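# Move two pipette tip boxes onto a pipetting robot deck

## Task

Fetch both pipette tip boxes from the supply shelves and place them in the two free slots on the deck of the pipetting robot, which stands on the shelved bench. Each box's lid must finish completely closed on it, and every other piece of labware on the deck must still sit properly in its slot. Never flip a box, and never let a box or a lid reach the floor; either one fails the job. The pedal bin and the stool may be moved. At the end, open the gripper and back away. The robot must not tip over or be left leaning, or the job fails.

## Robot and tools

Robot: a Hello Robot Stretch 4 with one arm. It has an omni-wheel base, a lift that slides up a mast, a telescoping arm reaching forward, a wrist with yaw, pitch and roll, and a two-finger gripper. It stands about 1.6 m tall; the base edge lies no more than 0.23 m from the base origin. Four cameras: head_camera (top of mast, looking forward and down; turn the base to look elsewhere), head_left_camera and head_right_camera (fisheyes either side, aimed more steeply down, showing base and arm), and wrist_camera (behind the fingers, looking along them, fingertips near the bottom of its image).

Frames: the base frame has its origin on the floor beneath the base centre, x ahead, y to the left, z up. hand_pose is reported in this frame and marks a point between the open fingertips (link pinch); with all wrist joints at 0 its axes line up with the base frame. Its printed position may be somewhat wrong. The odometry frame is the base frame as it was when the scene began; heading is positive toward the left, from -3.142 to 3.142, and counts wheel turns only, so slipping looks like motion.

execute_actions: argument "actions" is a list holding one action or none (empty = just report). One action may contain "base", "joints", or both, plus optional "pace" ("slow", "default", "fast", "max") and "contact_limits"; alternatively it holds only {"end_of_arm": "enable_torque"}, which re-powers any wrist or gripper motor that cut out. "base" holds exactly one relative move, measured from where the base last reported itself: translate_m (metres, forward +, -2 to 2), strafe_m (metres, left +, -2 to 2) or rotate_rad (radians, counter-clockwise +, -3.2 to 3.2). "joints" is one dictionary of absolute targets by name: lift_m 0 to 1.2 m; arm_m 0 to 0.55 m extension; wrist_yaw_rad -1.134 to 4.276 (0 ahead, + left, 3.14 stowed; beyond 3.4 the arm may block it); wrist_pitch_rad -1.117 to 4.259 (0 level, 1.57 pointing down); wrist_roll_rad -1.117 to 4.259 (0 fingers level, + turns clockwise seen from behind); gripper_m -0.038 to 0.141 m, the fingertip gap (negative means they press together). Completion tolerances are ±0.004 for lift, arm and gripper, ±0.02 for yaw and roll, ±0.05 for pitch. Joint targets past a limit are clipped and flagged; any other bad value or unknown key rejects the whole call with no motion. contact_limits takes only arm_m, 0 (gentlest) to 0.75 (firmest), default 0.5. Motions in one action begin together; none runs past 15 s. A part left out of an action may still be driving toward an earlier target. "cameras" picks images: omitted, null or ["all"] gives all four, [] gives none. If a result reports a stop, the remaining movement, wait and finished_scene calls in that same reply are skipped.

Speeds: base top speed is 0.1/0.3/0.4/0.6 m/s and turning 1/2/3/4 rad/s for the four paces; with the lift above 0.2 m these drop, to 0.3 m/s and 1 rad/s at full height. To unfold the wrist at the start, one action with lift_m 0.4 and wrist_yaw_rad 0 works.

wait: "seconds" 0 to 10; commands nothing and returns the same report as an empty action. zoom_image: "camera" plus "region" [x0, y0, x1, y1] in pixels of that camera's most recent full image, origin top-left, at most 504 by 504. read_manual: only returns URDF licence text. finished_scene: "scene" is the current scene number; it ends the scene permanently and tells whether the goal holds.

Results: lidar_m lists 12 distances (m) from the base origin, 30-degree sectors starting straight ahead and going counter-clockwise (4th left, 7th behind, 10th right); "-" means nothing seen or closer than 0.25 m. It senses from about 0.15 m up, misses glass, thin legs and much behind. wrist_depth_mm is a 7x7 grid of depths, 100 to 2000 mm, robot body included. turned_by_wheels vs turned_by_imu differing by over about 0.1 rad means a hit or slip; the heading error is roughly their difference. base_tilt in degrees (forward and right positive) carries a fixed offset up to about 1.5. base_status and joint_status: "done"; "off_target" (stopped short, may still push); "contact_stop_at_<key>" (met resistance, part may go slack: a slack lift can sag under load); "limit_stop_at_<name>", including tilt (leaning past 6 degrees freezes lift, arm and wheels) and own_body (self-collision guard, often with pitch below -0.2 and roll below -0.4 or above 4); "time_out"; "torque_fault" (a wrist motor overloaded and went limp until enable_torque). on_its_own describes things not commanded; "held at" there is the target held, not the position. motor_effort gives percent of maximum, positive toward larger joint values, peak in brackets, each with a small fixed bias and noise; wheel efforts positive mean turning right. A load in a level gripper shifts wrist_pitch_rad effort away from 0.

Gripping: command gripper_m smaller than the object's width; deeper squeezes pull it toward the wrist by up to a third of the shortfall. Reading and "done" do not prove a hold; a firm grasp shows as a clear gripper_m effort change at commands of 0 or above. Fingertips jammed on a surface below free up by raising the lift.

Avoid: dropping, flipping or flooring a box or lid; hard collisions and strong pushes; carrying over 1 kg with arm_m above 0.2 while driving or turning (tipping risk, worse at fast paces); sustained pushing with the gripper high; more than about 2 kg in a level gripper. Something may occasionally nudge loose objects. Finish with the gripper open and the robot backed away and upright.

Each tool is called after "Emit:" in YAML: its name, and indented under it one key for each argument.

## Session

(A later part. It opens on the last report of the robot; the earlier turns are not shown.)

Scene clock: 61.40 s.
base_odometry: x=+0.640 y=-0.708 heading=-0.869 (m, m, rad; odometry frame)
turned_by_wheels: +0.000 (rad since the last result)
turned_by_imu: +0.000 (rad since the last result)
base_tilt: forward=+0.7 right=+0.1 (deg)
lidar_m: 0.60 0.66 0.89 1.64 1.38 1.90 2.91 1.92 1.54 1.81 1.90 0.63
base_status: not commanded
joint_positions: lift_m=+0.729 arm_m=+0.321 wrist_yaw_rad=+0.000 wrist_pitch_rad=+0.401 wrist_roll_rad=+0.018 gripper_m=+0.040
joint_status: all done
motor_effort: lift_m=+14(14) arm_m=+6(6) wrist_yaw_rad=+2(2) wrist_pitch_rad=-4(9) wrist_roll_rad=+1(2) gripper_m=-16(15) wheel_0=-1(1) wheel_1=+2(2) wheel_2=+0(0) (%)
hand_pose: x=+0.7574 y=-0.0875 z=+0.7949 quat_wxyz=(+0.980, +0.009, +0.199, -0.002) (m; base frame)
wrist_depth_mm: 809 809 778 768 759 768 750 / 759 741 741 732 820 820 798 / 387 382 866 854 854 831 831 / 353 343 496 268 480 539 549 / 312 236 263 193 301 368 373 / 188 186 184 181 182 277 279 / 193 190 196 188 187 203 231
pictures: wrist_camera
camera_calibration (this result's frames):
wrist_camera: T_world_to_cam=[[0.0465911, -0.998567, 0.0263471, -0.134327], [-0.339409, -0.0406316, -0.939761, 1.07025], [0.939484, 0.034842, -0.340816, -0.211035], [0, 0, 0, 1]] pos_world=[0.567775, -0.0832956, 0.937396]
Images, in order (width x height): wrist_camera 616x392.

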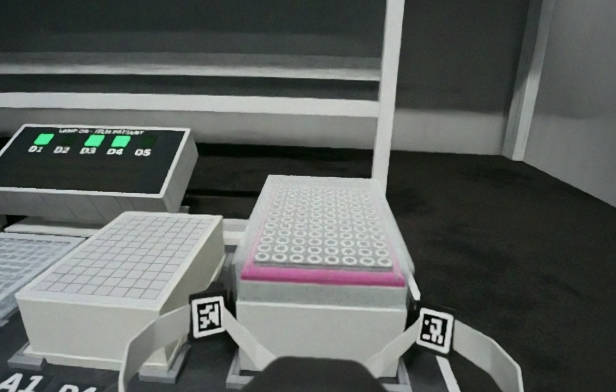

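Emit:
zoom_image:
  camera: "wrist_camera"
  region: [120, 200, 480, 392]

Region (120, 200, 480, 392) of wrist_camera's 616x392 image, scaled by 1.400; it fills the top 269 rows of this view, and the rest is white.

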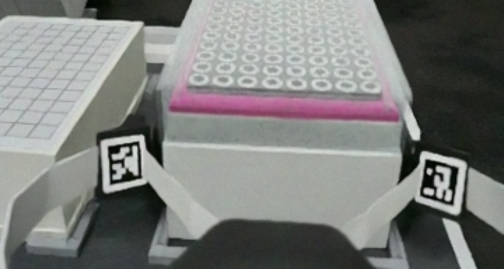

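Emit:
execute_actions:
  actions:
    - {"base":{"translate_m":-0.003},"pace":"slow"}
  cameras: ["wrist_camera"]

Emit:
zoom_image:
  camera: "wrist_camera"
  region: [120, 200, 480, 392]

Scene clock: 63.30 s.
base_odometry: x=+0.638 y=-0.706 heading=-0.869 (m, m, rad; odometry frame)
turned_by_wheels: +0.000 (rad since the last result)
turned_by_imu: +0.000 (rad since the last result)
base_tilt: forward=+0.7 right=+0.2 (deg)
lidar_m: 0.58 0.65 0.90 1.64 1.36 1.87 2.90 1.96 1.55 1.79 1.90 0.64
base_status: done
joint_positions: lift_m=+0.729 arm_m=+0.321 wrist_yaw_rad=+0.000 wrist_pitch_rad=+0.401 wrist_roll_rad=+0.018 gripper_m=+0.040
joint_status: not commanded
motor_effort: lift_m=+14(14) arm_m=+6(6) wrist_yaw_rad=+2(2) wrist_pitch_rad=-5(4) wrist_roll_rad=+1(2) gripper_m=-16(15) wheel_0=-4(8) wheel_1=-4(3) wheel_2=+5(8) (%)
hand_pose: x=+0.7574 y=-0.0875 z=+0.7949 quat_wxyz=(+0.980, +0.009, +0.199, -0.002) (m; base frame)
wrist_depth_mm: 809 809 778 778 778 768 759 / 759 750 750 732 809 798 788 / 384 384 878 854 831 820 842 / 351 347 500 267 484 535 549 / 312 235 260 193 300 364 370 / 191 189 183 181 182 278 281 / 195 192 195 187 187 204 233
pictures: wrist_camera
camera_calibration (this result's frames):
wrist_camera: T_world_to_cam=[[0.0465921, -0.998567, 0.0263456, -0.134328], [-0.339441, -0.0406318, -0.939749, 1.07027], [0.939473, 0.0348421, -0.340848, -0.211028], [0, 0, 0, 1]] pos_world=[0.567807, -0.0832956, 0.937393]
Images, in order (width x height): wrist_camera 616x392.

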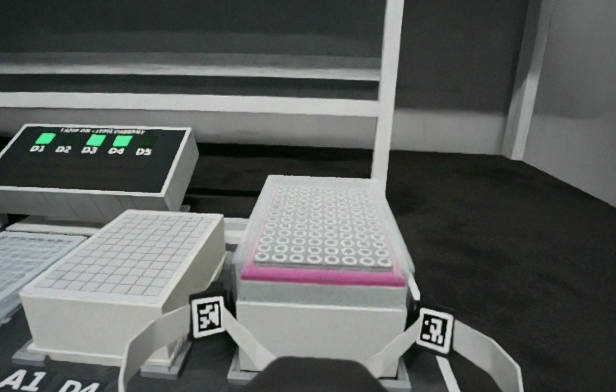

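Region (120, 200, 480, 392) of wrist_camera's 616x392 image, scaled by 1.400; it fills the top 269 rows of this view, and the rest is white.

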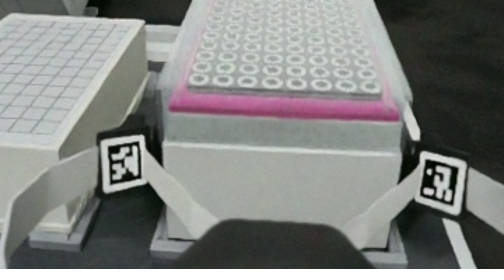

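Emit:
execute_actions:
  actions: []
  cameras: ["head_camera","head_right_camera","wrist_camera"]

Emit:
zoom_image:
  camera: "head_camera"
  region: [180, 300, 260, 360]

Emit:
zoom_image:
  camera: "wrist_camera"
  region: [190, 190, 290, 300]

Scene clock: 64.07 s.
base_odometry: x=+0.638 y=-0.706 heading=-0.869 (m, m, rad; odometry frame)
turned_by_wheels: +0.000 (rad since the last result)
turned_by_imu: +0.000 (rad since the last result)
base_tilt: forward=+0.7 right=+0.2 (deg)
lidar_m: 0.62 0.63 0.88 1.67 1.36 1.90 2.88 1.93 1.55 1.81 1.89 0.63
base_status: done
joint_positions: lift_m=+0.729 arm_m=+0.321 wrist_yaw_rad=+0.000 wrist_pitch_rad=+0.401 wrist_roll_rad=+0.018 gripper_m=+0.040
joint_status: not commanded
motor_effort: lift_m=+14(14) arm_m=+5(6) wrist_yaw_rad=+2(2) wrist_pitch_rad=-4(4) wrist_roll_rad=+1(2) gripper_m=-15(15) wheel_0=-4(8) wheel_1=-4(3) wheel_2=+5(8) (%)
hand_pose: x=+0.7574 y=-0.0875 z=+0.7949 quat_wxyz=(+0.980, +0.009, +0.199, -0.002) (m; base frame)
wrist_depth_mm: 809 788 798 788 778 759 750 / 750 750 741 732 798 809 798 / 387 384 842 842 842 842 831 / 351 347 504 268 488 530 544 / 314 236 260 193 301 366 370 / 190 189 183 181 181 277 279 / 195 192 195 188 187 204 232
pictures: head_camera, head_right_camera, wrist_camera
camera_calibration (this result's frames):
wrist_camera: T_world_to_cam=[[0.0465923, -0.998567, 0.0263456, -0.134328], [-0.339441, -0.0406319, -0.939749, 1.07027], [0.939473, 0.0348422, -0.340848, -0.211028], [0, 0, 0, 1]] pos_world=[0.567807, -0.0832956, 0.937393]
Images, in order (width x height): head_camera 420x560, head_right_camera 420x672, wrist_camera 616x392.

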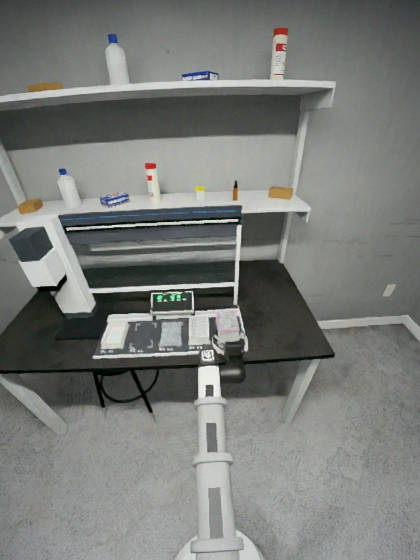

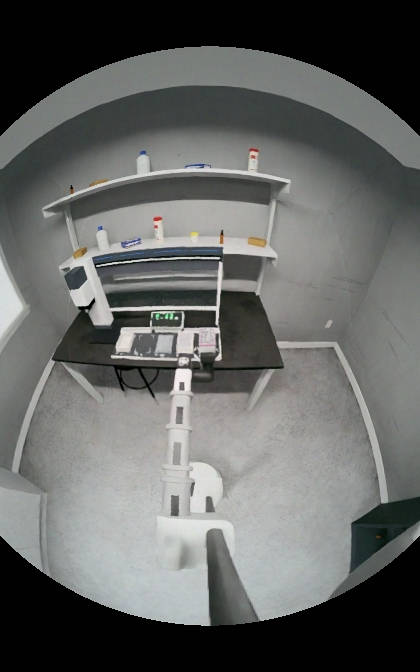

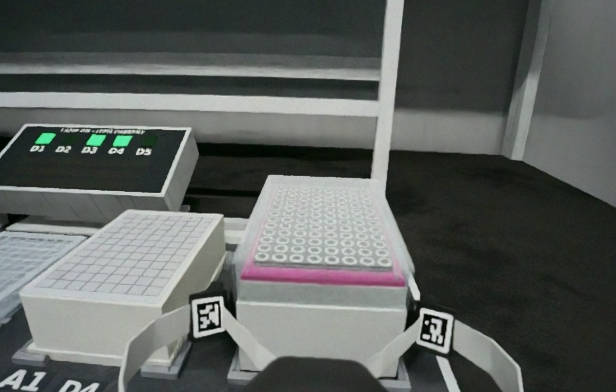

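Region (180, 300, 260, 360) of head_camera's 420x560 image, scaled by 6.300, with more detail than that image has; it fills the top 378 rows of this view, and the rest is white.

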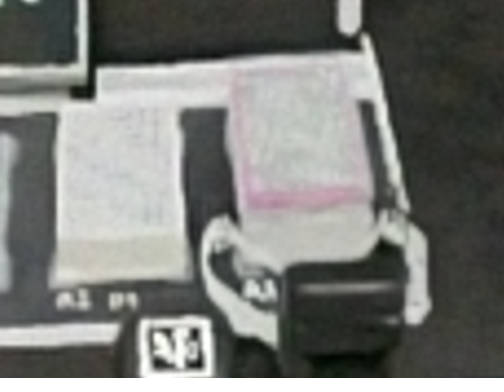

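Region (190, 190, 290, 300) of wrist_camera's 616x392 image, scaled by 4.582; it fills the left 458 columns of this view, and the rest is white.

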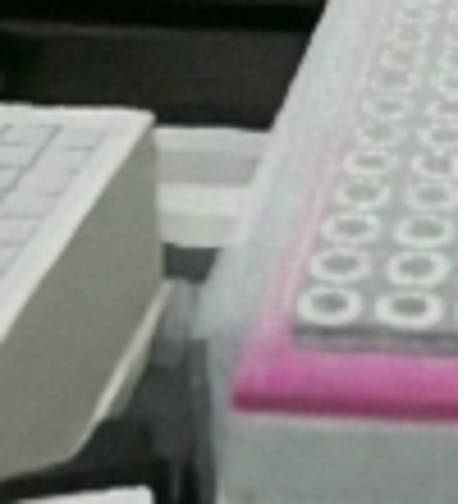

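Emit:
execute_actions:
  actions:
    - {"base":{"strafe_m":-0.002},"pace":"slow"}
  cameras: ["wrist_camera"]

Scene clock: 66.67 s.
base_odometry: x=+0.636 y=-0.707 heading=-0.870 (m, m, rad; odometry frame)
turned_by_wheels: +0.000 (rad since the last result)
turned_by_imu: +0.001 (rad since the last result)
base_tilt: forward=+0.6 right=+0.2 (deg)
lidar_m: 0.61 0.65 0.90 1.66 1.37 1.87 2.91 1.93 1.54 1.79 1.88 0.62
base_status: done
joint_positions: lift_m=+0.729 arm_m=+0.321 wrist_yaw_rad=+0.000 wrist_pitch_rad=+0.401 wrist_roll_rad=+0.018 gripper_m=+0.040
joint_status: not commanded
motor_effort: lift_m=+14(14) arm_m=+6(6) wrist_yaw_rad=+0(2) wrist_pitch_rad=-3(3) wrist_roll_rad=+1(2) gripper_m=-16(16) wheel_0=+1(3) wheel_1=-1(4) wheel_2=+0(1) (%)
hand_pose: x=+0.7575 y=-0.0873 z=+0.7949 quat_wxyz=(+0.980, +0.009, +0.199, -0.002) (m; base frame)
wrist_depth_mm: 809 809 798 788 768 768 750 / 750 741 732 741 798 809 778 / 387 387 854 842 831 820 831 / 353 345 496 268 484 535 544 / 310 236 266 193 300 368 373 / 191 189 183 181 182 278 278 / 195 192 194 189 191 187 232
pictures: wrist_camera
camera_calibration (this result's frames):
wrist_camera: T_world_to_cam=[[0.0473519, -0.998531, 0.0263442, -0.1347], [-0.339443, -0.04089, -0.939737, 1.07026], [0.939434, 0.035556, -0.34088, -0.21098], [0, 0, 0, 1]] pos_world=[0.567871, -0.0832379, 0.937391]
Images, in order (width x height): wrist_camera 616x392.

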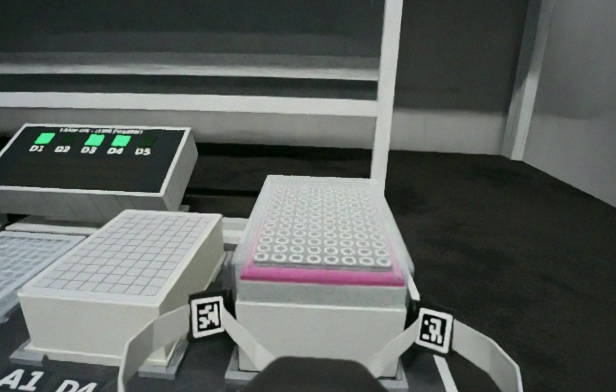

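Emit:
execute_actions:
  actions:
    - {"joints":{"lift_m":0.737},"pace":"slow"}
  cameras: []

Emit:
execute_actions:
  actions:
    - {"base":{"strafe_m":0.007},"joints":{"wrist_yaw_rad":-0.022},"pace":"slow"}
  cameras: ["wrist_camera"]

Emit:
zoom_image:
  camera: "wrist_camera"
  region: [120, 200, 480, 392]

Scene clock: 69.90 s.
base_odometry: x=+0.636 y=-0.707 heading=-0.870 (m, m, rad; odometry frame)
turned_by_wheels: +0.000 (rad since the last result)
turned_by_imu: +0.001 (rad since the last result)
base_tilt: forward=+0.7 right=+0.1 (deg)
lidar_m: 0.62 0.66 0.90 1.67 1.36 1.90 2.90 1.93 1.53 1.81 1.89 0.64
base_status: not commanded
joint_positions: lift_m=+0.737 arm_m=+0.321 wrist_yaw_rad=+0.000 wrist_pitch_rad=+0.403 wrist_roll_rad=+0.018 gripper_m=+0.040
joint_status: all done
motor_effort: lift_m=+25(23) arm_m=+6(6) wrist_yaw_rad=+0(0) wrist_pitch_rad=-10(8) wrist_roll_rad=+1(2) gripper_m=-14(17) wheel_0=+1(1) wheel_1=-1(1) wheel_2=+0(0) (%)
hand_pose: x=+0.7573 y=-0.0874 z=+0.8015 quat_wxyz=(+0.980, +0.009, +0.200, -0.002) (m; base frame)
wrist_depth_mm: 809 809 798 778 768 778 759 / 778 750 741 741 798 809 798 / 394 392 854 809 854 831 842 / 353 353 508 277 492 549 564 / 324 248 267 193 332 382 382 / 195 191 184 181 183 289 287 / 196 194 202 189 190 197 239
pictures: none
No camera images: the call's "cameras" was empty. Leave "cameras" out to get every camera's image.

Scene clock: 70.67 s.
base_odometry: x=+0.642 y=-0.703 heading=-0.869 (m, m, rad; odometry frame)
turned_by_wheels: +0.000 (rad since the last result)
turned_by_imu: +0.000 (rad since the last result)
base_tilt: forward=+0.6 right=+0.3 (deg)
lidar_m: 0.59 0.64 0.90 1.64 1.37 1.85 2.90 1.95 1.54 1.81 1.90 0.65
base_status: done
joint_positions: lift_m=+0.737 arm_m=+0.321 wrist_yaw_rad=-0.022 wrist_pitch_rad=+0.403 wrist_roll_rad=+0.018 gripper_m=+0.040
joint_status: all done
motor_effort: lift_m=+25(25) arm_m=+6(6) wrist_yaw_rad=+1(0) wrist_pitch_rad=-9(7) wrist_roll_rad=+1(1) gripper_m=-13(14) wheel_0=-2(6) wheel_1=+5(2) wheel_2=+0(0) (%)
hand_pose: x=+0.7553 y=-0.0932 z=+0.8015 quat_wxyz=(+0.980, +0.011, +0.200, -0.012) (m; base frame)
wrist_depth_mm: 809 798 798 768 768 778 778 / 750 750 741 750 798 831 788 / 389 392 854 798 831 866 854 / 347 349 512 278 496 559 569 / 324 248 268 193 334 379 377 / 195 191 182 182 183 287 287 / 196 195 202 189 190 190 240
pictures: wrist_camera
camera_calibration (this result's frames):
wrist_camera: T_world_to_cam=[[0.0252242, -0.999337, 0.0262552, -0.123921], [-0.342052, -0.0333061, -0.939091, 1.07762], [0.939342, 0.0147072, -0.342665, -0.206887], [0, 0, 0, 1]] pos_world=[0.566064, -0.0849047, 0.944341]
Images, in order (width x height): wrist_camera 616x392.

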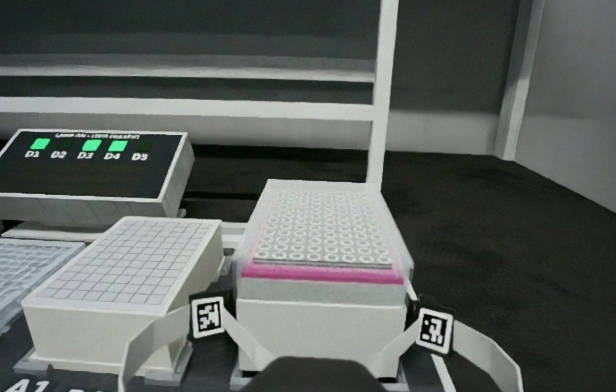

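Region (120, 200, 480, 392) of wrist_camera's 616x392 image, scaled by 1.400; it fills the top 269 rows of this view, and the rest is white.

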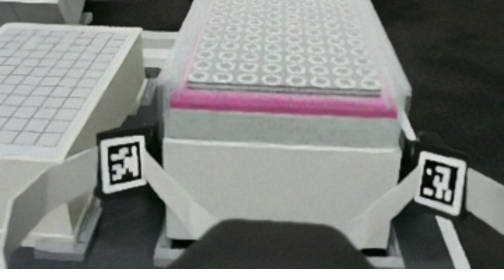

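Emit:
execute_actions:
  actions:
    - {"base":{"translate_m":0.002},"pace":"slow"}
  cameras: []

Emit:
execute_actions:
  actions:
    - {"base":{"strafe_m":-0.001},"pace":"slow"}
  cameras: []

Emit:
execute_actions:
  actions:
    - {"joints":{"lift_m":0.728},"pace":"slow"}
  cameras: ["wrist_camera"]

Scene clock: 72.27 s.
base_odometry: x=+0.643 y=-0.704 heading=-0.869 (m, m, rad; odometry frame)
turned_by_wheels: +0.001 (rad since the last result)
turned_by_imu: +0.001 (rad since the last result)
base_tilt: forward=+0.7 right=+0.1 (deg)
lidar_m: 0.62 0.63 0.86 1.66 1.38 1.87 2.90 1.94 1.54 1.81 1.89 0.64
base_status: done
joint_positions: lift_m=+0.737 arm_m=+0.321 wrist_yaw_rad=-0.022 wrist_pitch_rad=+0.403 wrist_roll_rad=+0.018 gripper_m=+0.040
joint_status: not commanded
motor_effort: lift_m=+25(25) arm_m=+5(6) wrist_yaw_rad=+0(1) wrist_pitch_rad=-8(8) wrist_roll_rad=+1(2) gripper_m=-16(15) wheel_0=+4(3) wheel_1=+4(7) wheel_2=-1(6) (%)
hand_pose: x=+0.7553 y=-0.0932 z=+0.8015 quat_wxyz=(+0.980, +0.011, +0.200, -0.012) (m; base frame)
wrist_depth_mm: 798 809 788 788 768 768 768 / 759 750 741 741 798 798 809 / 389 387 842 798 842 842 854 / 345 347 512 278 500 549 564 / 324 248 270 193 334 377 384 / 192 191 183 182 182 286 289 / 196 193 202 188 190 190 241
pictures: none
No camera images: the call's "cameras" was empty. Leave "cameras" out to get every camera's image.

Scene clock: 72.73 s.
base_odometry: x=+0.642 y=-0.705 heading=-0.869 (m, m, rad; odometry frame)
turned_by_wheels: +0.000 (rad since the last result)
turned_by_imu: +0.000 (rad since the last result)
base_tilt: forward=+0.6 right=+0.1 (deg)
lidar_m: 0.62 0.65 0.88 1.64 1.37 1.87 2.90 1.95 1.55 1.81 1.88 0.64
base_status: done
joint_positions: lift_m=+0.737 arm_m=+0.321 wrist_yaw_rad=-0.022 wrist_pitch_rad=+0.403 wrist_roll_rad=+0.018 gripper_m=+0.040
joint_status: not commanded
motor_effort: lift_m=+25(25) arm_m=+6(5) wrist_yaw_rad=+1(1) wrist_pitch_rad=-9(9) wrist_roll_rad=+2(2) gripper_m=-17(15) wheel_0=+2(9) wheel_1=+0(2) wheel_2=+0(3) (%)
hand_pose: x=+0.7553 y=-0.0932 z=+0.8015 quat_wxyz=(+0.980, +0.011, +0.200, -0.013) (m; base frame)
wrist_depth_mm: 798 788 798 778 768 788 768 / 750 741 741 732 798 820 798 / 389 389 878 798 820 820 842 / 347 349 512 277 500 554 569 / 320 248 271 193 334 377 382 / 190 191 183 182 182 286 287 / 195 193 202 189 190 190 238
pictures: none
No camera images: the call's "cameras" was empty. Leave "cameras" out to get every camera's image.

Scene clock: 73.43 s.
base_odometry: x=+0.642 y=-0.705 heading=-0.869 (m, m, rad; odometry frame)
turned_by_wheels: +0.000 (rad since the last result)
turned_by_imu: +0.000 (rad since the last result)
base_tilt: forward=+0.6 right=+0.2 (deg)
lidar_m: 0.61 0.65 0.87 1.63 1.39 1.87 2.91 1.97 1.54 1.81 1.91 0.64
base_status: not commanded
joint_positions: lift_m=+0.728 arm_m=+0.321 wrist_yaw_rad=-0.022 wrist_pitch_rad=+0.402 wrist_roll_rad=+0.018 gripper_m=+0.040
joint_status: all done
motor_effort: lift_m=+14(24) arm_m=+5(6) wrist_yaw_rad=+1(1) wrist_pitch_rad=-4(10) wrist_roll_rad=+2(2) gripper_m=-16(15) wheel_0=+2(2) wheel_1=+0(0) wheel_2=+0(0) (%)
hand_pose: x=+0.7555 y=-0.0932 z=+0.7938 quat_wxyz=(+0.980, +0.011, +0.199, -0.013) (m; base frame)
wrist_depth_mm: 798 798 788 778 759 778 778 / 750 732 741 732 798 809 788 / 384 382 866 842 820 820 842 / 349 345 492 266 480 535 544 / 307 233 267 193 300 366 368 / 186 187 183 181 181 277 276 / 192 190 194 189 187 185 226
pictures: wrist_camera
camera_calibration (this result's frames):
wrist_camera: T_world_to_cam=[[0.0250738, -0.999339, 0.0263276, -0.1237], [-0.340598, -0.0333, -0.939619, 1.06979], [0.939875, 0.0145927, -0.341208, -0.211243], [0, 0, 0, 1]] pos_world=[0.566012, -0.0849118, 0.936375]
Images, in order (width x height): wrist_camera 616x392.

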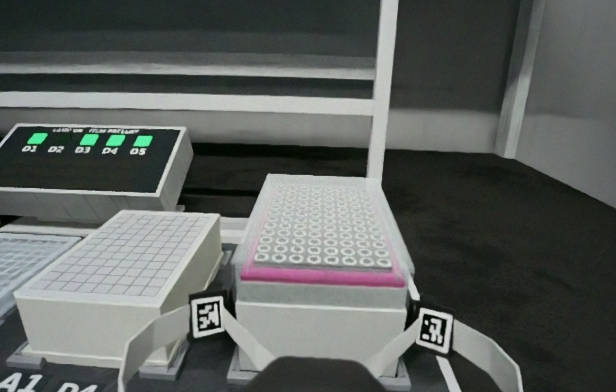

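Emit:
execute_actions:
  actions:
    - {"joints":{"gripper_m":0.097,"arm_m":0.31},"pace":"slow"}
  cameras: ["wrist_camera"]

Emit:
execute_actions:
  actions:
    - {"joints":{"arm_m":0.05}}
  cameras: ["wrist_camera"]

Scene clock: 76.80 s.
base_odometry: x=+0.642 y=-0.705 heading=-0.869 (m, m, rad; odometry frame)
turned_by_wheels: +0.000 (rad since the last result)
turned_by_imu: +0.001 (rad since the last result)
base_tilt: forward=+0.7 right=+0.1 (deg)
lidar_m: 0.60 0.64 0.87 1.67 1.37 1.89 2.89 1.97 1.55 1.80 1.89 0.65
base_status: not commanded
joint_positions: lift_m=+0.728 arm_m=+0.311 wrist_yaw_rad=-0.022 wrist_pitch_rad=+0.402 wrist_roll_rad=+0.018 gripper_m=+0.097
joint_status: all done
motor_effort: lift_m=+14(14) arm_m=-5(7) wrist_yaw_rad=+2(4) wrist_pitch_rad=-5(5) wrist_roll_rad=+2(2) gripper_m=-2(16) wheel_0=+2(2) wheel_1=+0(0) wheel_2=+0(0) (%)
hand_pose: x=+0.7453 y=-0.0933 z=+0.7939 quat_wxyz=(+0.980, +0.011, +0.199, -0.013) (m; base frame)
wrist_depth_mm: 809 809 788 809 798 778 788 / 768 750 741 750 820 798 809 / 387 389 866 842 798 842 866 / 355 349 492 281 477 535 544 / 301 234 270 194 300 359 368 / 199 197 190 191 189 276 277 / 197 197 199 143 198 216 226
pictures: wrist_camera
camera_calibration (this result's frames):
wrist_camera: T_world_to_cam=[[0.0247718, -0.999346, 0.0263325, -0.123304], [-0.340514, -0.0332003, -0.939653, 1.06631], [0.939913, 0.0143103, -0.341114, -0.201809], [0, 0, 0, 1]] pos_world=[0.555831, -0.0849339, 0.936367]
Images, in order (width x height): wrist_camera 616x392.

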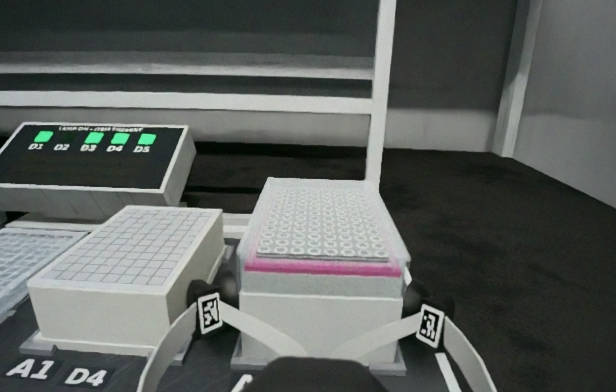

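Scene clock: 78.70 s.
base_odometry: x=+0.642 y=-0.705 heading=-0.869 (m, m, rad; odometry frame)
turned_by_wheels: +0.000 (rad since the last result)
turned_by_imu: +0.000 (rad since the last result)
base_tilt: forward=+0.7 right=+0.1 (deg)
lidar_m: 0.60 0.64 0.88 1.64 1.36 1.86 2.93 1.94 1.56 1.83 1.91 0.65
base_status: not commanded
joint_positions: lift_m=+0.728 arm_m=+0.051 wrist_yaw_rad=-0.022 wrist_pitch_rad=+0.402 wrist_roll_rad=+0.018 gripper_m=+0.097
joint_status: all done
motor_effort: lift_m=+14(14) arm_m=-6(6) wrist_yaw_rad=+1(2) wrist_pitch_rad=-6(4) wrist_roll_rad=+2(1) gripper_m=-1(2) wheel_0=+2(2) wheel_1=+1(1) wheel_2=+0(0) (%)
hand_pose: x=+0.4854 y=-0.0933 z=+0.7937 quat_wxyz=(+0.980, +0.011, +0.200, -0.013) (m; base frame)
wrist_depth_mm: 1060 1060 1025 1008 1025 1008 1025 / 1098 1008 991 1008 1078 1025 1042 / 831 621 603 778 946 1078 1098 / 445 452 442 439 525 539 549 / 382 392 377 379 387 389 394 / 640 1229 199 1205 427 436 469 / 1118 1160 1160 149 1182 1205 508
pictures: wrist_camera
camera_calibration (this result's frames):
wrist_camera: T_world_to_cam=[[0.0249576, -0.999342, 0.0263131, -0.116891], [-0.340899, -0.0332513, -0.939512, 0.977779], [0.939768, 0.0144778, -0.341505, 0.0428271], [0, 0, 0, 1]] pos_world=[0.295994, -0.0849213, 0.936336]
Images, in order (width x height): wrist_camera 616x392.

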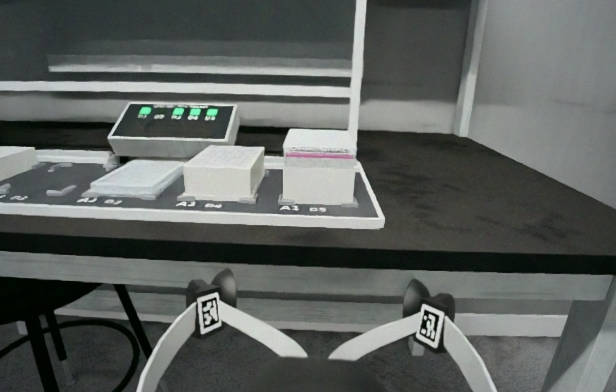

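Emit:
execute_actions:
  actions:
    - {"base":{"translate_m":-1.30},"joints":{"arm_m":0,"gripper_m":0.14},"pace":"fast"}
  cameras: []

Emit:
execute_actions:
  actions:
    - {"base":{"rotate_rad":-1.555},"joints":{"lift_m":0.51,"wrist_yaw_rad":0.2},"pace":"fast"}
  cameras: []

Emit:
execute_actions:
  actions:
    - {"base":{"translate_m":0.68},"joints":{"arm_m":0.1},"pace":"fast"}
  cameras: ["head_camera","wrist_camera"]

Scene clock: 85.97 s.
base_odometry: x=-0.197 y=+0.288 heading=-0.869 (m, m, rad; odometry frame)
turned_by_wheels: +0.000 (rad since the last result)
turned_by_imu: +0.003 (rad since the last result)
base_tilt: forward=+0.6 right=+0.1 (deg)
lidar_m: 1.90 2.00 1.35 1.28 1.34 1.68 1.57 1.61 1.89 1.35 1.41 2.58
base_status: done
joint_positions: lift_m=+0.728 arm_m=+0.001 wrist_yaw_rad=-0.022 wrist_pitch_rad=+0.402 wrist_roll_rad=+0.018 gripper_m=+0.140
joint_status: all done
motor_effort: lift_m=+14(14) arm_m=-5(6) wrist_yaw_rad=+1(0) wrist_pitch_rad=-5(6) wrist_roll_rad=+2(1) gripper_m=-1(1) wheel_0=-1(10) wheel_1=+0(12) wheel_2=+1(16) (%)
hand_pose: x=+0.4354 y=-0.0933 z=+0.7937 quat_wxyz=(+0.980, +0.011, +0.200, -0.013) (m; base frame)
wrist_depth_mm: - - 1756 - - - - / - - 1863 - - - - / - - 1921 - - - - / - - - - - - - / 1863 1863 1863 1921 1983 - - / 1430 1366 215 1464 1499 217 1537 / 1160 1182 1182 150 1205 1182 1205
pictures: none
No camera images: the call's "cameras" was empty. Leave "cameras" out to get every camera's image.

Scene clock: 87.87 s.
base_odometry: x=-0.197 y=+0.288 heading=-2.423 (m, m, rad; odometry frame)
turned_by_wheels: -1.555 (rad since the last result)
turned_by_imu: -1.571 (rad since the last result)
base_tilt: forward=+0.6 right=+0.2 (deg)
lidar_m: 1.32 1.41 2.59 1.90 2.00 1.36 1.29 1.34 1.68 1.55 1.64 1.87
base_status: done
joint_positions: lift_m=+0.510 arm_m=+0.001 wrist_yaw_rad=+0.200 wrist_pitch_rad=+0.402 wrist_roll_rad=+0.018 gripper_m=+0.140
joint_status: all done
motor_effort: lift_m=+14(15) arm_m=-5(5) wrist_yaw_rad=+1(5) wrist_pitch_rad=-5(5) wrist_roll_rad=+2(2) gripper_m=-1(1) wheel_0=+3(10) wheel_1=+2(9) wheel_2=+1(6) (%)
hand_pose: x=+0.4495 y=-0.0330 z=+0.5757 quat_wxyz=(+0.975, -0.011, +0.200, +0.096) (m; base frame)
wrist_depth_mm: 1756 1661 1281 1464 1397 1255 1255 / 1808 1808 1397 1537 1430 1366 1308 / - 1808 1464 1576 1430 1397 1366 / - 1808 1618 1661 1576 1464 1430 / 1430 1366 1366 1308 1336 1430 1464 / 1078 1025 214 1160 1138 216 1160 / 866 904 931 150 917 917 946
pictures: none
No camera images: the call's "cameras" was empty. Leave "cameras" out to get every camera's image.

Scene clock: 90.83 s.
base_odometry: x=-0.709 y=-0.160 heading=-2.423 (m, m, rad; odometry frame)
turned_by_wheels: +0.000 (rad since the last result)
turned_by_imu: +0.000 (rad since the last result)
base_tilt: forward=+0.6 right=+0.2 (deg)
lidar_m: 0.66 0.66 1.64 1.94 2.01 2.06 1.99 2.11 1.63 1.56 1.57 0.69
base_status: done
joint_positions: lift_m=+0.510 arm_m=+0.099 wrist_yaw_rad=+0.200 wrist_pitch_rad=+0.402 wrist_roll_rad=+0.018 gripper_m=+0.140
joint_status: all done
motor_effort: lift_m=+14(14) arm_m=+6(5) wrist_yaw_rad=+0(2) wrist_pitch_rad=-4(5) wrist_roll_rad=+2(1) gripper_m=+0(1) wheel_0=+1(10) wheel_1=+1(8) wheel_2=+1(16) (%)
hand_pose: x=+0.5475 y=-0.0329 z=+0.5757 quat_wxyz=(+0.975, -0.011, +0.199, +0.096) (m; base frame)
wrist_depth_mm: 634 798 759 732 683 647 525 / 647 842 798 768 707 683 492 / 661 788 820 788 750 715 462 / 508 521 525 539 373 564 455 / 654 788 404 379 375 389 392 / 691 820 216 931 368 216 329 / 699 798 820 150 798 554 413
pictures: head_camera, wrist_camera
camera_calibration (this result's frames):
wrist_camera: T_world_to_cam=[[0.244559, -0.969277, 0.026321, -0.171635], [-0.325033, -0.107524, -0.93957, 0.785047], [0.913534, 0.221225, -0.341343, -0.0698023], [0, 0, 0, 1]] pos_world=[0.360908, -0.0665084, 0.718298]
Images, in order (width x height): head_camera 420x560, wrist_camera 616x392.

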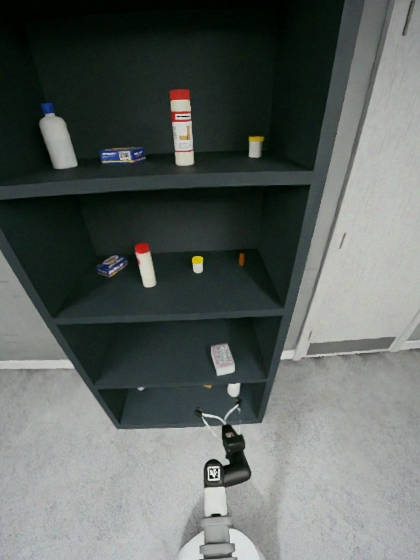

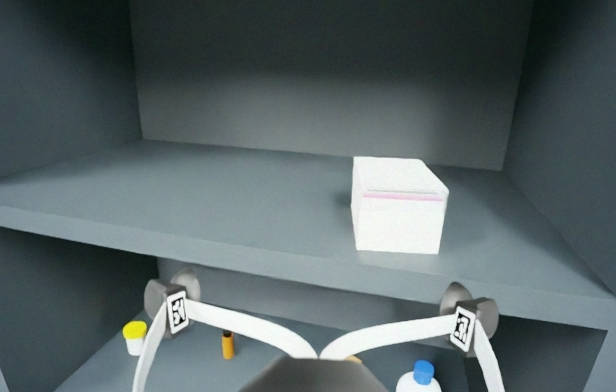

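Emit:
execute_actions:
  actions:
    - {"base":{"strafe_m":-0.04},"joints":{"lift_m":0.492,"arm_m":0.2}}
  cameras: []

Emit:
execute_actions:
  actions:
    - {"joints":{"arm_m":0.295},"pace":"slow","contact_limits":{"arm_m":0.2}}
  cameras: ["wrist_camera"]

Scene clock: 94.07 s.
base_odometry: x=-0.736 y=-0.130 heading=-2.423 (m, m, rad; odometry frame)
turned_by_wheels: +0.000 (rad since the last result)
turned_by_imu: +0.000 (rad since the last result)
base_tilt: forward=+0.7 right=+0.1 (deg)
lidar_m: 0.65 0.69 1.62 1.95 2.04 2.07 1.99 2.10 1.56 1.53 1.59 0.70
base_status: done
joint_positions: lift_m=+0.492 arm_m=+0.199 wrist_yaw_rad=+0.200 wrist_pitch_rad=+0.402 wrist_roll_rad=+0.018 gripper_m=+0.140
joint_status: all done
motor_effort: lift_m=+14(15) arm_m=+6(7) wrist_yaw_rad=+1(2) wrist_pitch_rad=-5(6) wrist_roll_rad=+2(1) gripper_m=+0(0) wheel_0=+0(5) wheel_1=-2(10) wheel_2=+0(1) (%)
hand_pose: x=+0.6475 y=-0.0329 z=+0.5578 quat_wxyz=(+0.975, -0.011, +0.199, +0.096) (m; base frame)
wrist_depth_mm: 676 707 683 627 597 569 421 / 683 759 715 661 627 591 407 / 683 778 715 683 654 615 397 / 455 459 473 357 377 504 377 / 334 332 334 291 291 349 332 / 715 854 215 274 260 217 265 / 732 778 788 149 741 240 233
pictures: none
No camera images: the call's "cameras" was empty. Leave "cameras" out to get every camera's image.

Scene clock: 96.30 s.
base_odometry: x=-0.736 y=-0.130 heading=-2.423 (m, m, rad; odometry frame)
turned_by_wheels: +0.000 (rad since the last result)
turned_by_imu: +0.000 (rad since the last result)
base_tilt: forward=+0.7 right=+0.2 (deg)
lidar_m: 0.64 0.71 1.63 1.97 2.07 2.08 1.99 2.10 1.59 1.52 1.57 0.67
base_status: not commanded
joint_positions: lift_m=+0.492 arm_m=+0.294 wrist_yaw_rad=+0.200 wrist_pitch_rad=+0.402 wrist_roll_rad=+0.018 gripper_m=+0.140
joint_status: all done
motor_effort: lift_m=+14(14) arm_m=+6(4) wrist_yaw_rad=+1(0) wrist_pitch_rad=-5(6) wrist_roll_rad=+2(2) gripper_m=+0(0) wheel_0=+0(0) wheel_1=-2(2) wheel_2=+0(0) (%)
contact_limits: arm_m 0.2
hand_pose: x=+0.7425 y=-0.0329 z=+0.5578 quat_wxyz=(+0.975, -0.011, +0.199, +0.096) (m; base frame)
wrist_depth_mm: 647 621 580 549 512 488 421 / 668 654 609 564 535 512 413 / 683 676 634 609 564 525 397 / 455 466 473 301 496 504 384 / 320 327 332 204 306 349 330 / 246 240 198 196 193 216 265 / 217 204 208 150 203 207 214
pictures: wrist_camera
camera_calibration (this result's frames):
wrist_camera: T_world_to_cam=[[0.244478, -0.969298, 0.0263211, -0.2188], [-0.325041, -0.107496, -0.939571, 0.831537], [0.913553, 0.221149, -0.341342, -0.254034], [0, 0, 0, 1]] pos_world=[0.555848, -0.066516, 0.700334]
Images, in order (width x height): wrist_camera 616x392.

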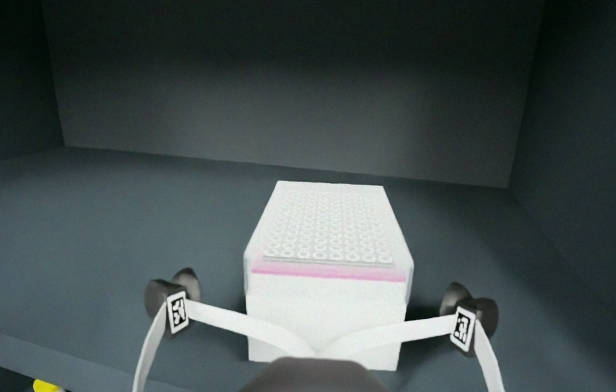

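Emit:
execute_actions:
  actions:
    - {"joints":{"wrist_yaw_rad":0.172,"gripper_m":0.04}}
  cameras: []

Emit:
execute_actions:
  actions:
    - {"joints":{"lift_m":0.53},"pace":"slow"}
  cameras: ["wrist_camera"]

Scene clock: 99.23 s.
base_odometry: x=-0.736 y=-0.130 heading=-2.423 (m, m, rad; odometry frame)
turned_by_wheels: +0.000 (rad since the last result)
turned_by_imu: +0.001 (rad since the last result)
base_tilt: forward=+0.7 right=+0.2 (deg)
lidar_m: 0.65 0.69 1.65 1.96 2.08 2.07 1.97 2.10 1.59 1.52 1.58 0.68
base_status: not commanded
joint_positions: lift_m=+0.492 arm_m=+0.294 wrist_yaw_rad=+0.172 wrist_pitch_rad=+0.403 wrist_roll_rad=+0.018 gripper_m=+0.040
joint_status: all done
motor_effort: lift_m=+14(14) arm_m=+6(6) wrist_yaw_rad=+0(1) wrist_pitch_rad=-9(9) wrist_roll_rad=+2(1) gripper_m=-16(16) wheel_0=+0(0) wheel_1=-2(2) wheel_2=+0(0) (%)
hand_pose: x=+0.7413 y=-0.0406 z=+0.5574 quat_wxyz=(+0.976, -0.009, +0.200, +0.083) (m; base frame)
wrist_depth_mm: 634 609 569 544 521 492 382 / 668 634 597 559 544 512 375 / 676 661 634 597 559 530 364 / 452 455 469 286 484 480 351 / 319 325 330 193 303 345 327 / 245 249 186 184 185 262 263 / 213 200 198 190 191 202 213
pictures: none
No camera images: the call's "cameras" was empty. Leave "cameras" out to get every camera's image.

Scene clock: 100.40 s.
base_odometry: x=-0.736 y=-0.130 heading=-2.423 (m, m, rad; odometry frame)
turned_by_wheels: +0.000 (rad since the last result)
turned_by_imu: +0.000 (rad since the last result)
base_tilt: forward=+0.6 right=+0.1 (deg)
lidar_m: 0.64 0.70 1.65 1.96 2.04 2.07 1.99 2.11 1.60 1.51 1.60 0.69
base_status: not commanded
joint_positions: lift_m=+0.530 arm_m=+0.294 wrist_yaw_rad=+0.172 wrist_pitch_rad=+0.404 wrist_roll_rad=+0.018 gripper_m=+0.040
joint_status: all done
motor_effort: lift_m=+25(25) arm_m=+6(6) wrist_yaw_rad=+0(0) wrist_pitch_rad=-9(10) wrist_roll_rad=+2(1) gripper_m=-16(14) wheel_0=+0(0) wheel_1=-2(2) wheel_2=+0(0) (%)
hand_pose: x=+0.7413 y=-0.0406 z=+0.5944 quat_wxyz=(+0.976, -0.009, +0.200, +0.083) (m; base frame)
wrist_depth_mm: 640 603 574 539 512 492 384 / 661 640 597 564 535 512 375 / 707 683 634 603 569 535 364 / 549 564 574 285 574 539 353 / 392 399 404 191 370 421 340 / 300 307 184 185 184 319 307 / 249 243 243 190 192 248 270
pictures: wrist_camera
camera_calibration (this result's frames):
wrist_camera: T_world_to_cam=[[0.217543, -0.975698, 0.0262398, -0.207202], [-0.3295, -0.0987181, -0.938981, 0.868045], [0.918752, 0.195623, -0.342967, -0.24266], [0, 0, 0, 1]] pos_world=[0.55404, -0.0690048, 0.73729]
Images, in order (width x height): wrist_camera 616x392.

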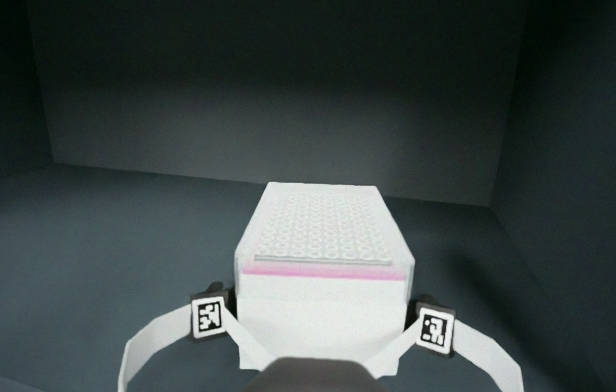

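Emit:
execute_actions:
  actions:
    - {"base":{"translate_m":-1.055},"joints":{"arm_m":0.05}}
  cameras: []

Emit:
execute_actions:
  actions:
    - {"base":{"rotate_rad":1.555},"joints":{"wrist_yaw_rad":-0.015,"lift_m":0.765},"pace":"slow"}
  cameras: []

Emit:
execute_actions:
  actions:
    - {"base":{"translate_m":1.34},"joints":{"arm_m":0.2}}
  cameras: ["head_camera","wrist_camera"]

Scene clock: 106.77 s.
base_odometry: x=+0.059 y=+0.565 heading=-2.423 (m, m, rad; odometry frame)
turned_by_wheels: +0.000 (rad since the last result)
turned_by_imu: +0.003 (rad since the last result)
base_tilt: forward=+0.6 right=+0.3 (deg)
lidar_m: 0.57 1.81 2.05 1.94 2.08 0.95 0.91 0.96 1.56 1.53 1.59 2.24
base_status: done
joint_positions: lift_m=+0.530 arm_m=+0.051 wrist_yaw_rad=+0.172 wrist_pitch_rad=+0.404 wrist_roll_rad=+0.018 gripper_m=+0.040
joint_status: all done
motor_effort: lift_m=+24(25) arm_m=-5(6) wrist_yaw_rad=+1(0) wrist_pitch_rad=-10(9) wrist_roll_rad=+2(1) gripper_m=-17(16) wheel_0=-2(7) wheel_1=-2(8) wheel_2=+1(15) (%)
hand_pose: x=+0.4982 y=-0.0407 z=+0.5945 quat_wxyz=(+0.976, -0.009, +0.201, +0.082) (m; base frame)
wrist_depth_mm: - 1921 1708 1708 1576 1576 1499 / - - 1863 1863 1756 1618 1618 / - - 1863 1921 1661 1756 1708 / - - 1863 287 1618 1863 1708 / 1430 1499 1499 193 1366 1576 1576 / 1138 1118 185 184 185 1182 1205 / 917 891 904 190 192 917 976
pictures: none
No camera images: the call's "cameras" was empty. Leave "cameras" out to get every camera's image.

Scene clock: 109.60 s.
base_odometry: x=+0.059 y=+0.565 heading=-0.869 (m, m, rad; odometry frame)
turned_by_wheels: +1.554 (rad since the last result)
turned_by_imu: +1.572 (rad since the last result)
base_tilt: forward=+0.6 right=+0.1 (deg)
lidar_m: 0.55 2.03 0.95 0.91 0.95 1.55 1.52 1.59 2.26 1.74 1.82 2.05
base_status: done
joint_positions: lift_m=+0.765 arm_m=+0.051 wrist_yaw_rad=-0.015 wrist_pitch_rad=+0.404 wrist_roll_rad=+0.018 gripper_m=+0.040
joint_status: all done
motor_effort: lift_m=+25(26) arm_m=-6(5) wrist_yaw_rad=+0(3) wrist_pitch_rad=-10(9) wrist_roll_rad=+2(2) gripper_m=-15(15) wheel_0=-4(8) wheel_1=-2(8) wheel_2=-4(10) (%)
hand_pose: x=+0.4859 y=-0.0913 z=+0.8294 quat_wxyz=(+0.980, +0.010, +0.200, -0.009) (m; base frame)
wrist_depth_mm: - - - 1863 - - - / - - - - - - - / - - - 1921 - - - / - - - 286 - - - / 1921 1921 1921 193 1808 - - / 1430 1464 185 185 184 1576 1618 / 1205 1182 1182 189 191 1205 1308
pictures: none
No camera images: the call's "cameras" was empty. Leave "cameras" out to get every camera's image.

Scene clock: 115.53 s.
base_odometry: x=+0.924 y=-0.459 heading=-0.869 (m, m, rad; odometry frame)
turned_by_wheels: +0.000 (rad since the last result)
turned_by_imu: -0.001 (rad since the last result)
base_tilt: forward=+0.7 right=+0.1 (deg)
lidar_m: 0.61 0.65 1.55 1.52 1.04 1.32 2.83 3.00 1.89 2.20 0.89 0.65
base_status: done
joint_positions: lift_m=+0.765 arm_m=+0.199 wrist_yaw_rad=-0.015 wrist_pitch_rad=+0.404 wrist_roll_rad=+0.018 gripper_m=+0.040
joint_status: all done
motor_effort: lift_m=+24(25) arm_m=+5(6) wrist_yaw_rad=+0(1) wrist_pitch_rad=-8(11) wrist_roll_rad=+2(2) gripper_m=-15(15) wheel_0=+2(6) wheel_1=+1(11) wheel_2=-1(11) (%)
hand_pose: x=+0.6339 y=-0.0914 z=+0.8295 quat_wxyz=(+0.980, +0.010, +0.200, -0.009) (m; base frame)
wrist_depth_mm: 418 891 878 917 891 866 878 / 452 508 946 931 917 904 917 / 480 508 891 904 512 946 931 / 500 508 585 287 469 480 654 / 384 382 377 193 362 394 349 / 310 298 185 185 185 314 312 / 258 253 252 190 191 256 274
pictures: head_camera, wrist_camera
camera_calibration (this result's frames):
wrist_camera: T_world_to_cam=[[0.032198, -0.999137, 0.0262354, -0.124141], [-0.342167, -0.0356819, -0.938962, 1.06215], [0.939087, 0.0212558, -0.34302, -0.082265], [0, 0, 0, 1]] pos_world=[0.444684, -0.0843861, 0.972356]
Images, in order (width x height): head_camera 420x560, wrist_camera 616x392.

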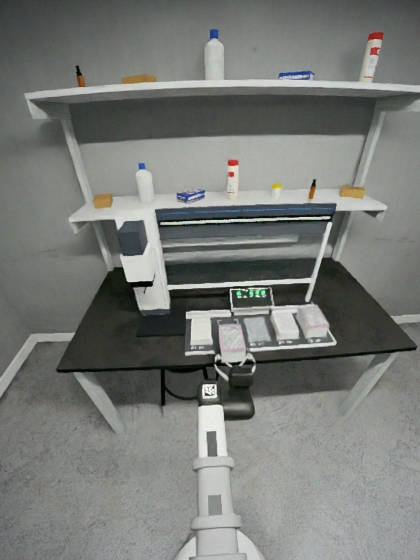

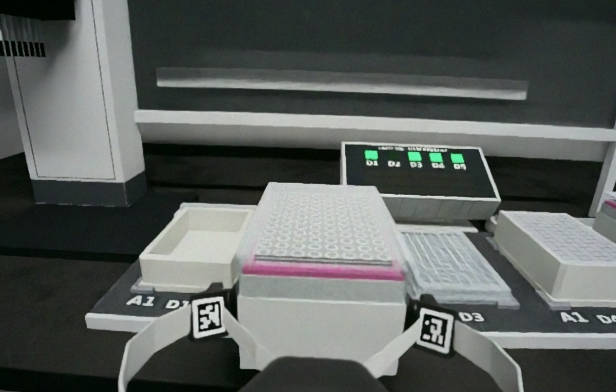

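Emit:
execute_actions:
  actions:
    - {"base":{"strafe_m":-0.006},"joints":{"arm_m":0.32,"lift_m":0.75},"pace":"slow"}
  cameras: []

Emit:
execute_actions:
  actions:
    - {"joints":{"lift_m":0.739},"pace":"slow"}
  cameras: ["wrist_camera"]

Emit:
zoom_image:
  camera: "wrist_camera"
  region: [120, 200, 480, 392]

Scene clock: 119.60 s.
base_odometry: x=+0.919 y=-0.462 heading=-0.869 (m, m, rad; odometry frame)
turned_by_wheels: +0.000 (rad since the last result)
turned_by_imu: +0.001 (rad since the last result)
base_tilt: forward=+0.6 right=+0.2 (deg)
lidar_m: 0.62 0.65 1.55 1.53 1.01 1.32 2.88 3.02 1.88 2.20 0.88 0.65
base_status: done
joint_positions: lift_m=+0.750 arm_m=+0.319 wrist_yaw_rad=-0.015 wrist_pitch_rad=+0.404 wrist_roll_rad=+0.018 gripper_m=+0.040
joint_status: all done
motor_effort: lift_m=+14(23) arm_m=+5(6) wrist_yaw_rad=+1(1) wrist_pitch_rad=-11(10) wrist_roll_rad=+2(2) gripper_m=-14(15) wheel_0=+3(11) wheel_1=-2(5) wheel_2=+0(2) (%)
hand_pose: x=+0.7538 y=-0.0914 z=+0.8153 quat_wxyz=(+0.980, +0.010, +0.200, -0.009) (m; base frame)
wrist_depth_mm: 347 798 798 809 778 778 778 / 351 842 831 798 820 788 778 / 366 798 831 768 831 831 842 / 379 530 554 286 362 359 609 / 353 338 312 193 336 351 349 / 268 268 185 185 185 291 283 / 204 198 218 190 192 220 242
pictures: none
No camera images: the call's "cameras" was empty. Leave "cameras" out to get every camera's image.

Scene clock: 120.37 s.
base_odometry: x=+0.919 y=-0.462 heading=-0.869 (m, m, rad; odometry frame)
turned_by_wheels: +0.000 (rad since the last result)
turned_by_imu: +0.000 (rad since the last result)
base_tilt: forward=+0.7 right=+0.0 (deg)
lidar_m: 0.60 0.65 1.55 1.54 1.04 1.32 2.88 3.00 1.90 2.20 0.89 0.63
base_status: not commanded
joint_positions: lift_m=+0.739 arm_m=+0.319 wrist_yaw_rad=-0.015 wrist_pitch_rad=+0.404 wrist_roll_rad=+0.018 gripper_m=+0.040
joint_status: all done
motor_effort: lift_m=+14(14) arm_m=+6(6) wrist_yaw_rad=+1(1) wrist_pitch_rad=-11(10) wrist_roll_rad=+2(1) gripper_m=-16(15) wheel_0=+3(3) wheel_1=-2(2) wheel_2=+0(0) (%)
hand_pose: x=+0.7538 y=-0.0914 z=+0.8043 quat_wxyz=(+0.980, +0.010, +0.200, -0.009) (m; base frame)
wrist_depth_mm: 343 788 788 778 788 788 778 / 355 820 741 732 798 798 798 / 362 866 778 820 387 389 820 / 379 508 521 285 349 349 521 / 330 304 303 193 307 345 338 / 227 252 184 183 185 271 274 / 200 197 205 190 191 210 221
pictures: wrist_camera
camera_calibration (this result's frames):
wrist_camera: T_world_to_cam=[[0.0320984, -0.99914, 0.0262355, -0.127294], [-0.342165, -0.0356478, -0.938963, 1.07955], [0.939091, 0.0211624, -0.343015, -0.203551], [0, 0, 0, 1]] pos_world=[0.564622, -0.0843936, 0.947172]
Images, in order (width x height): wrist_camera 616x392.

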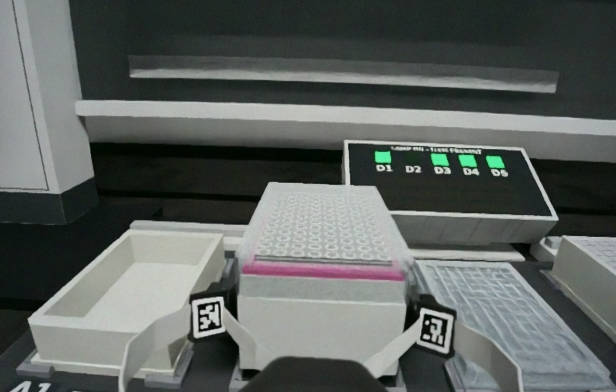

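Region (120, 200, 480, 392) of wrist_camera's 616x392 image, scaled by 1.400; it fills the top 269 rows of this view, and the rest is white.

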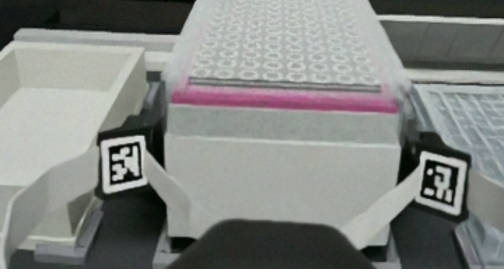

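Looks centred. Lower.

Emit:
execute_actions:
  actions:
    - {"joints":{"lift_m":0.728},"pace":"slow"}
  cameras: ["wrist_camera"]

Scene clock: 121.77 s.
base_odometry: x=+0.919 y=-0.462 heading=-0.869 (m, m, rad; odometry frame)
turned_by_wheels: +0.000 (rad since the last result)
turned_by_imu: +0.000 (rad since the last result)
base_tilt: forward=+0.7 right=+0.2 (deg)
lidar_m: 0.60 0.64 1.57 1.53 1.00 1.31 2.87 3.02 1.90 2.20 0.89 0.62
base_status: not commanded
joint_positions: lift_m=+0.728 arm_m=+0.319 wrist_yaw_rad=-0.015 wrist_pitch_rad=+0.402 wrist_roll_rad=+0.018 gripper_m=+0.040
joint_status: all done
motor_effort: lift_m=+14(14) arm_m=+6(6) wrist_yaw_rad=+1(3) wrist_pitch_rad=-5(11) wrist_roll_rad=+2(1) gripper_m=-15(16) wheel_0=+3(3) wheel_1=-2(2) wheel_2=+0(0) (%)
hand_pose: x=+0.7540 y=-0.0915 z=+0.7938 quat_wxyz=(+0.980, +0.010, +0.200, -0.009) (m; base frame)
wrist_depth_mm: 347 798 809 798 778 778 768 / 351 741 741 750 732 732 809 / 359 866 842 854 384 384 854 / 379 484 496 266 343 343 496 / 314 291 300 193 300 338 309 / 197 196 183 182 183 257 258 / 195 193 194 190 190 195 211
pictures: wrist_camera
camera_calibration (this result's frames):
wrist_camera: T_world_to_cam=[[0.0317204, -0.99915, 0.0263201, -0.126898], [-0.340477, -0.0355601, -0.93958, 1.069], [0.939717, 0.0208425, -0.341316, -0.209155], [0, 0, 0, 1]] pos_world=[0.564542, -0.0844175, 0.936363]
Images, in order (width x height): wrist_camera 616x392.

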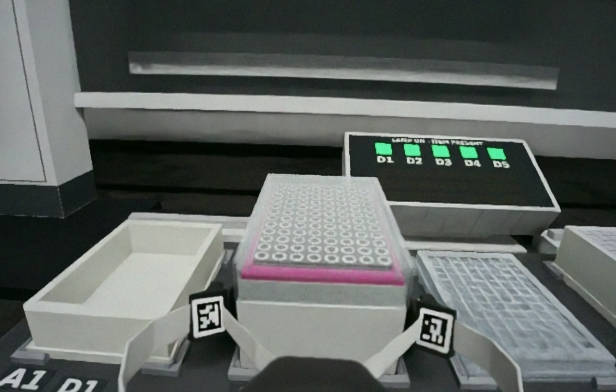

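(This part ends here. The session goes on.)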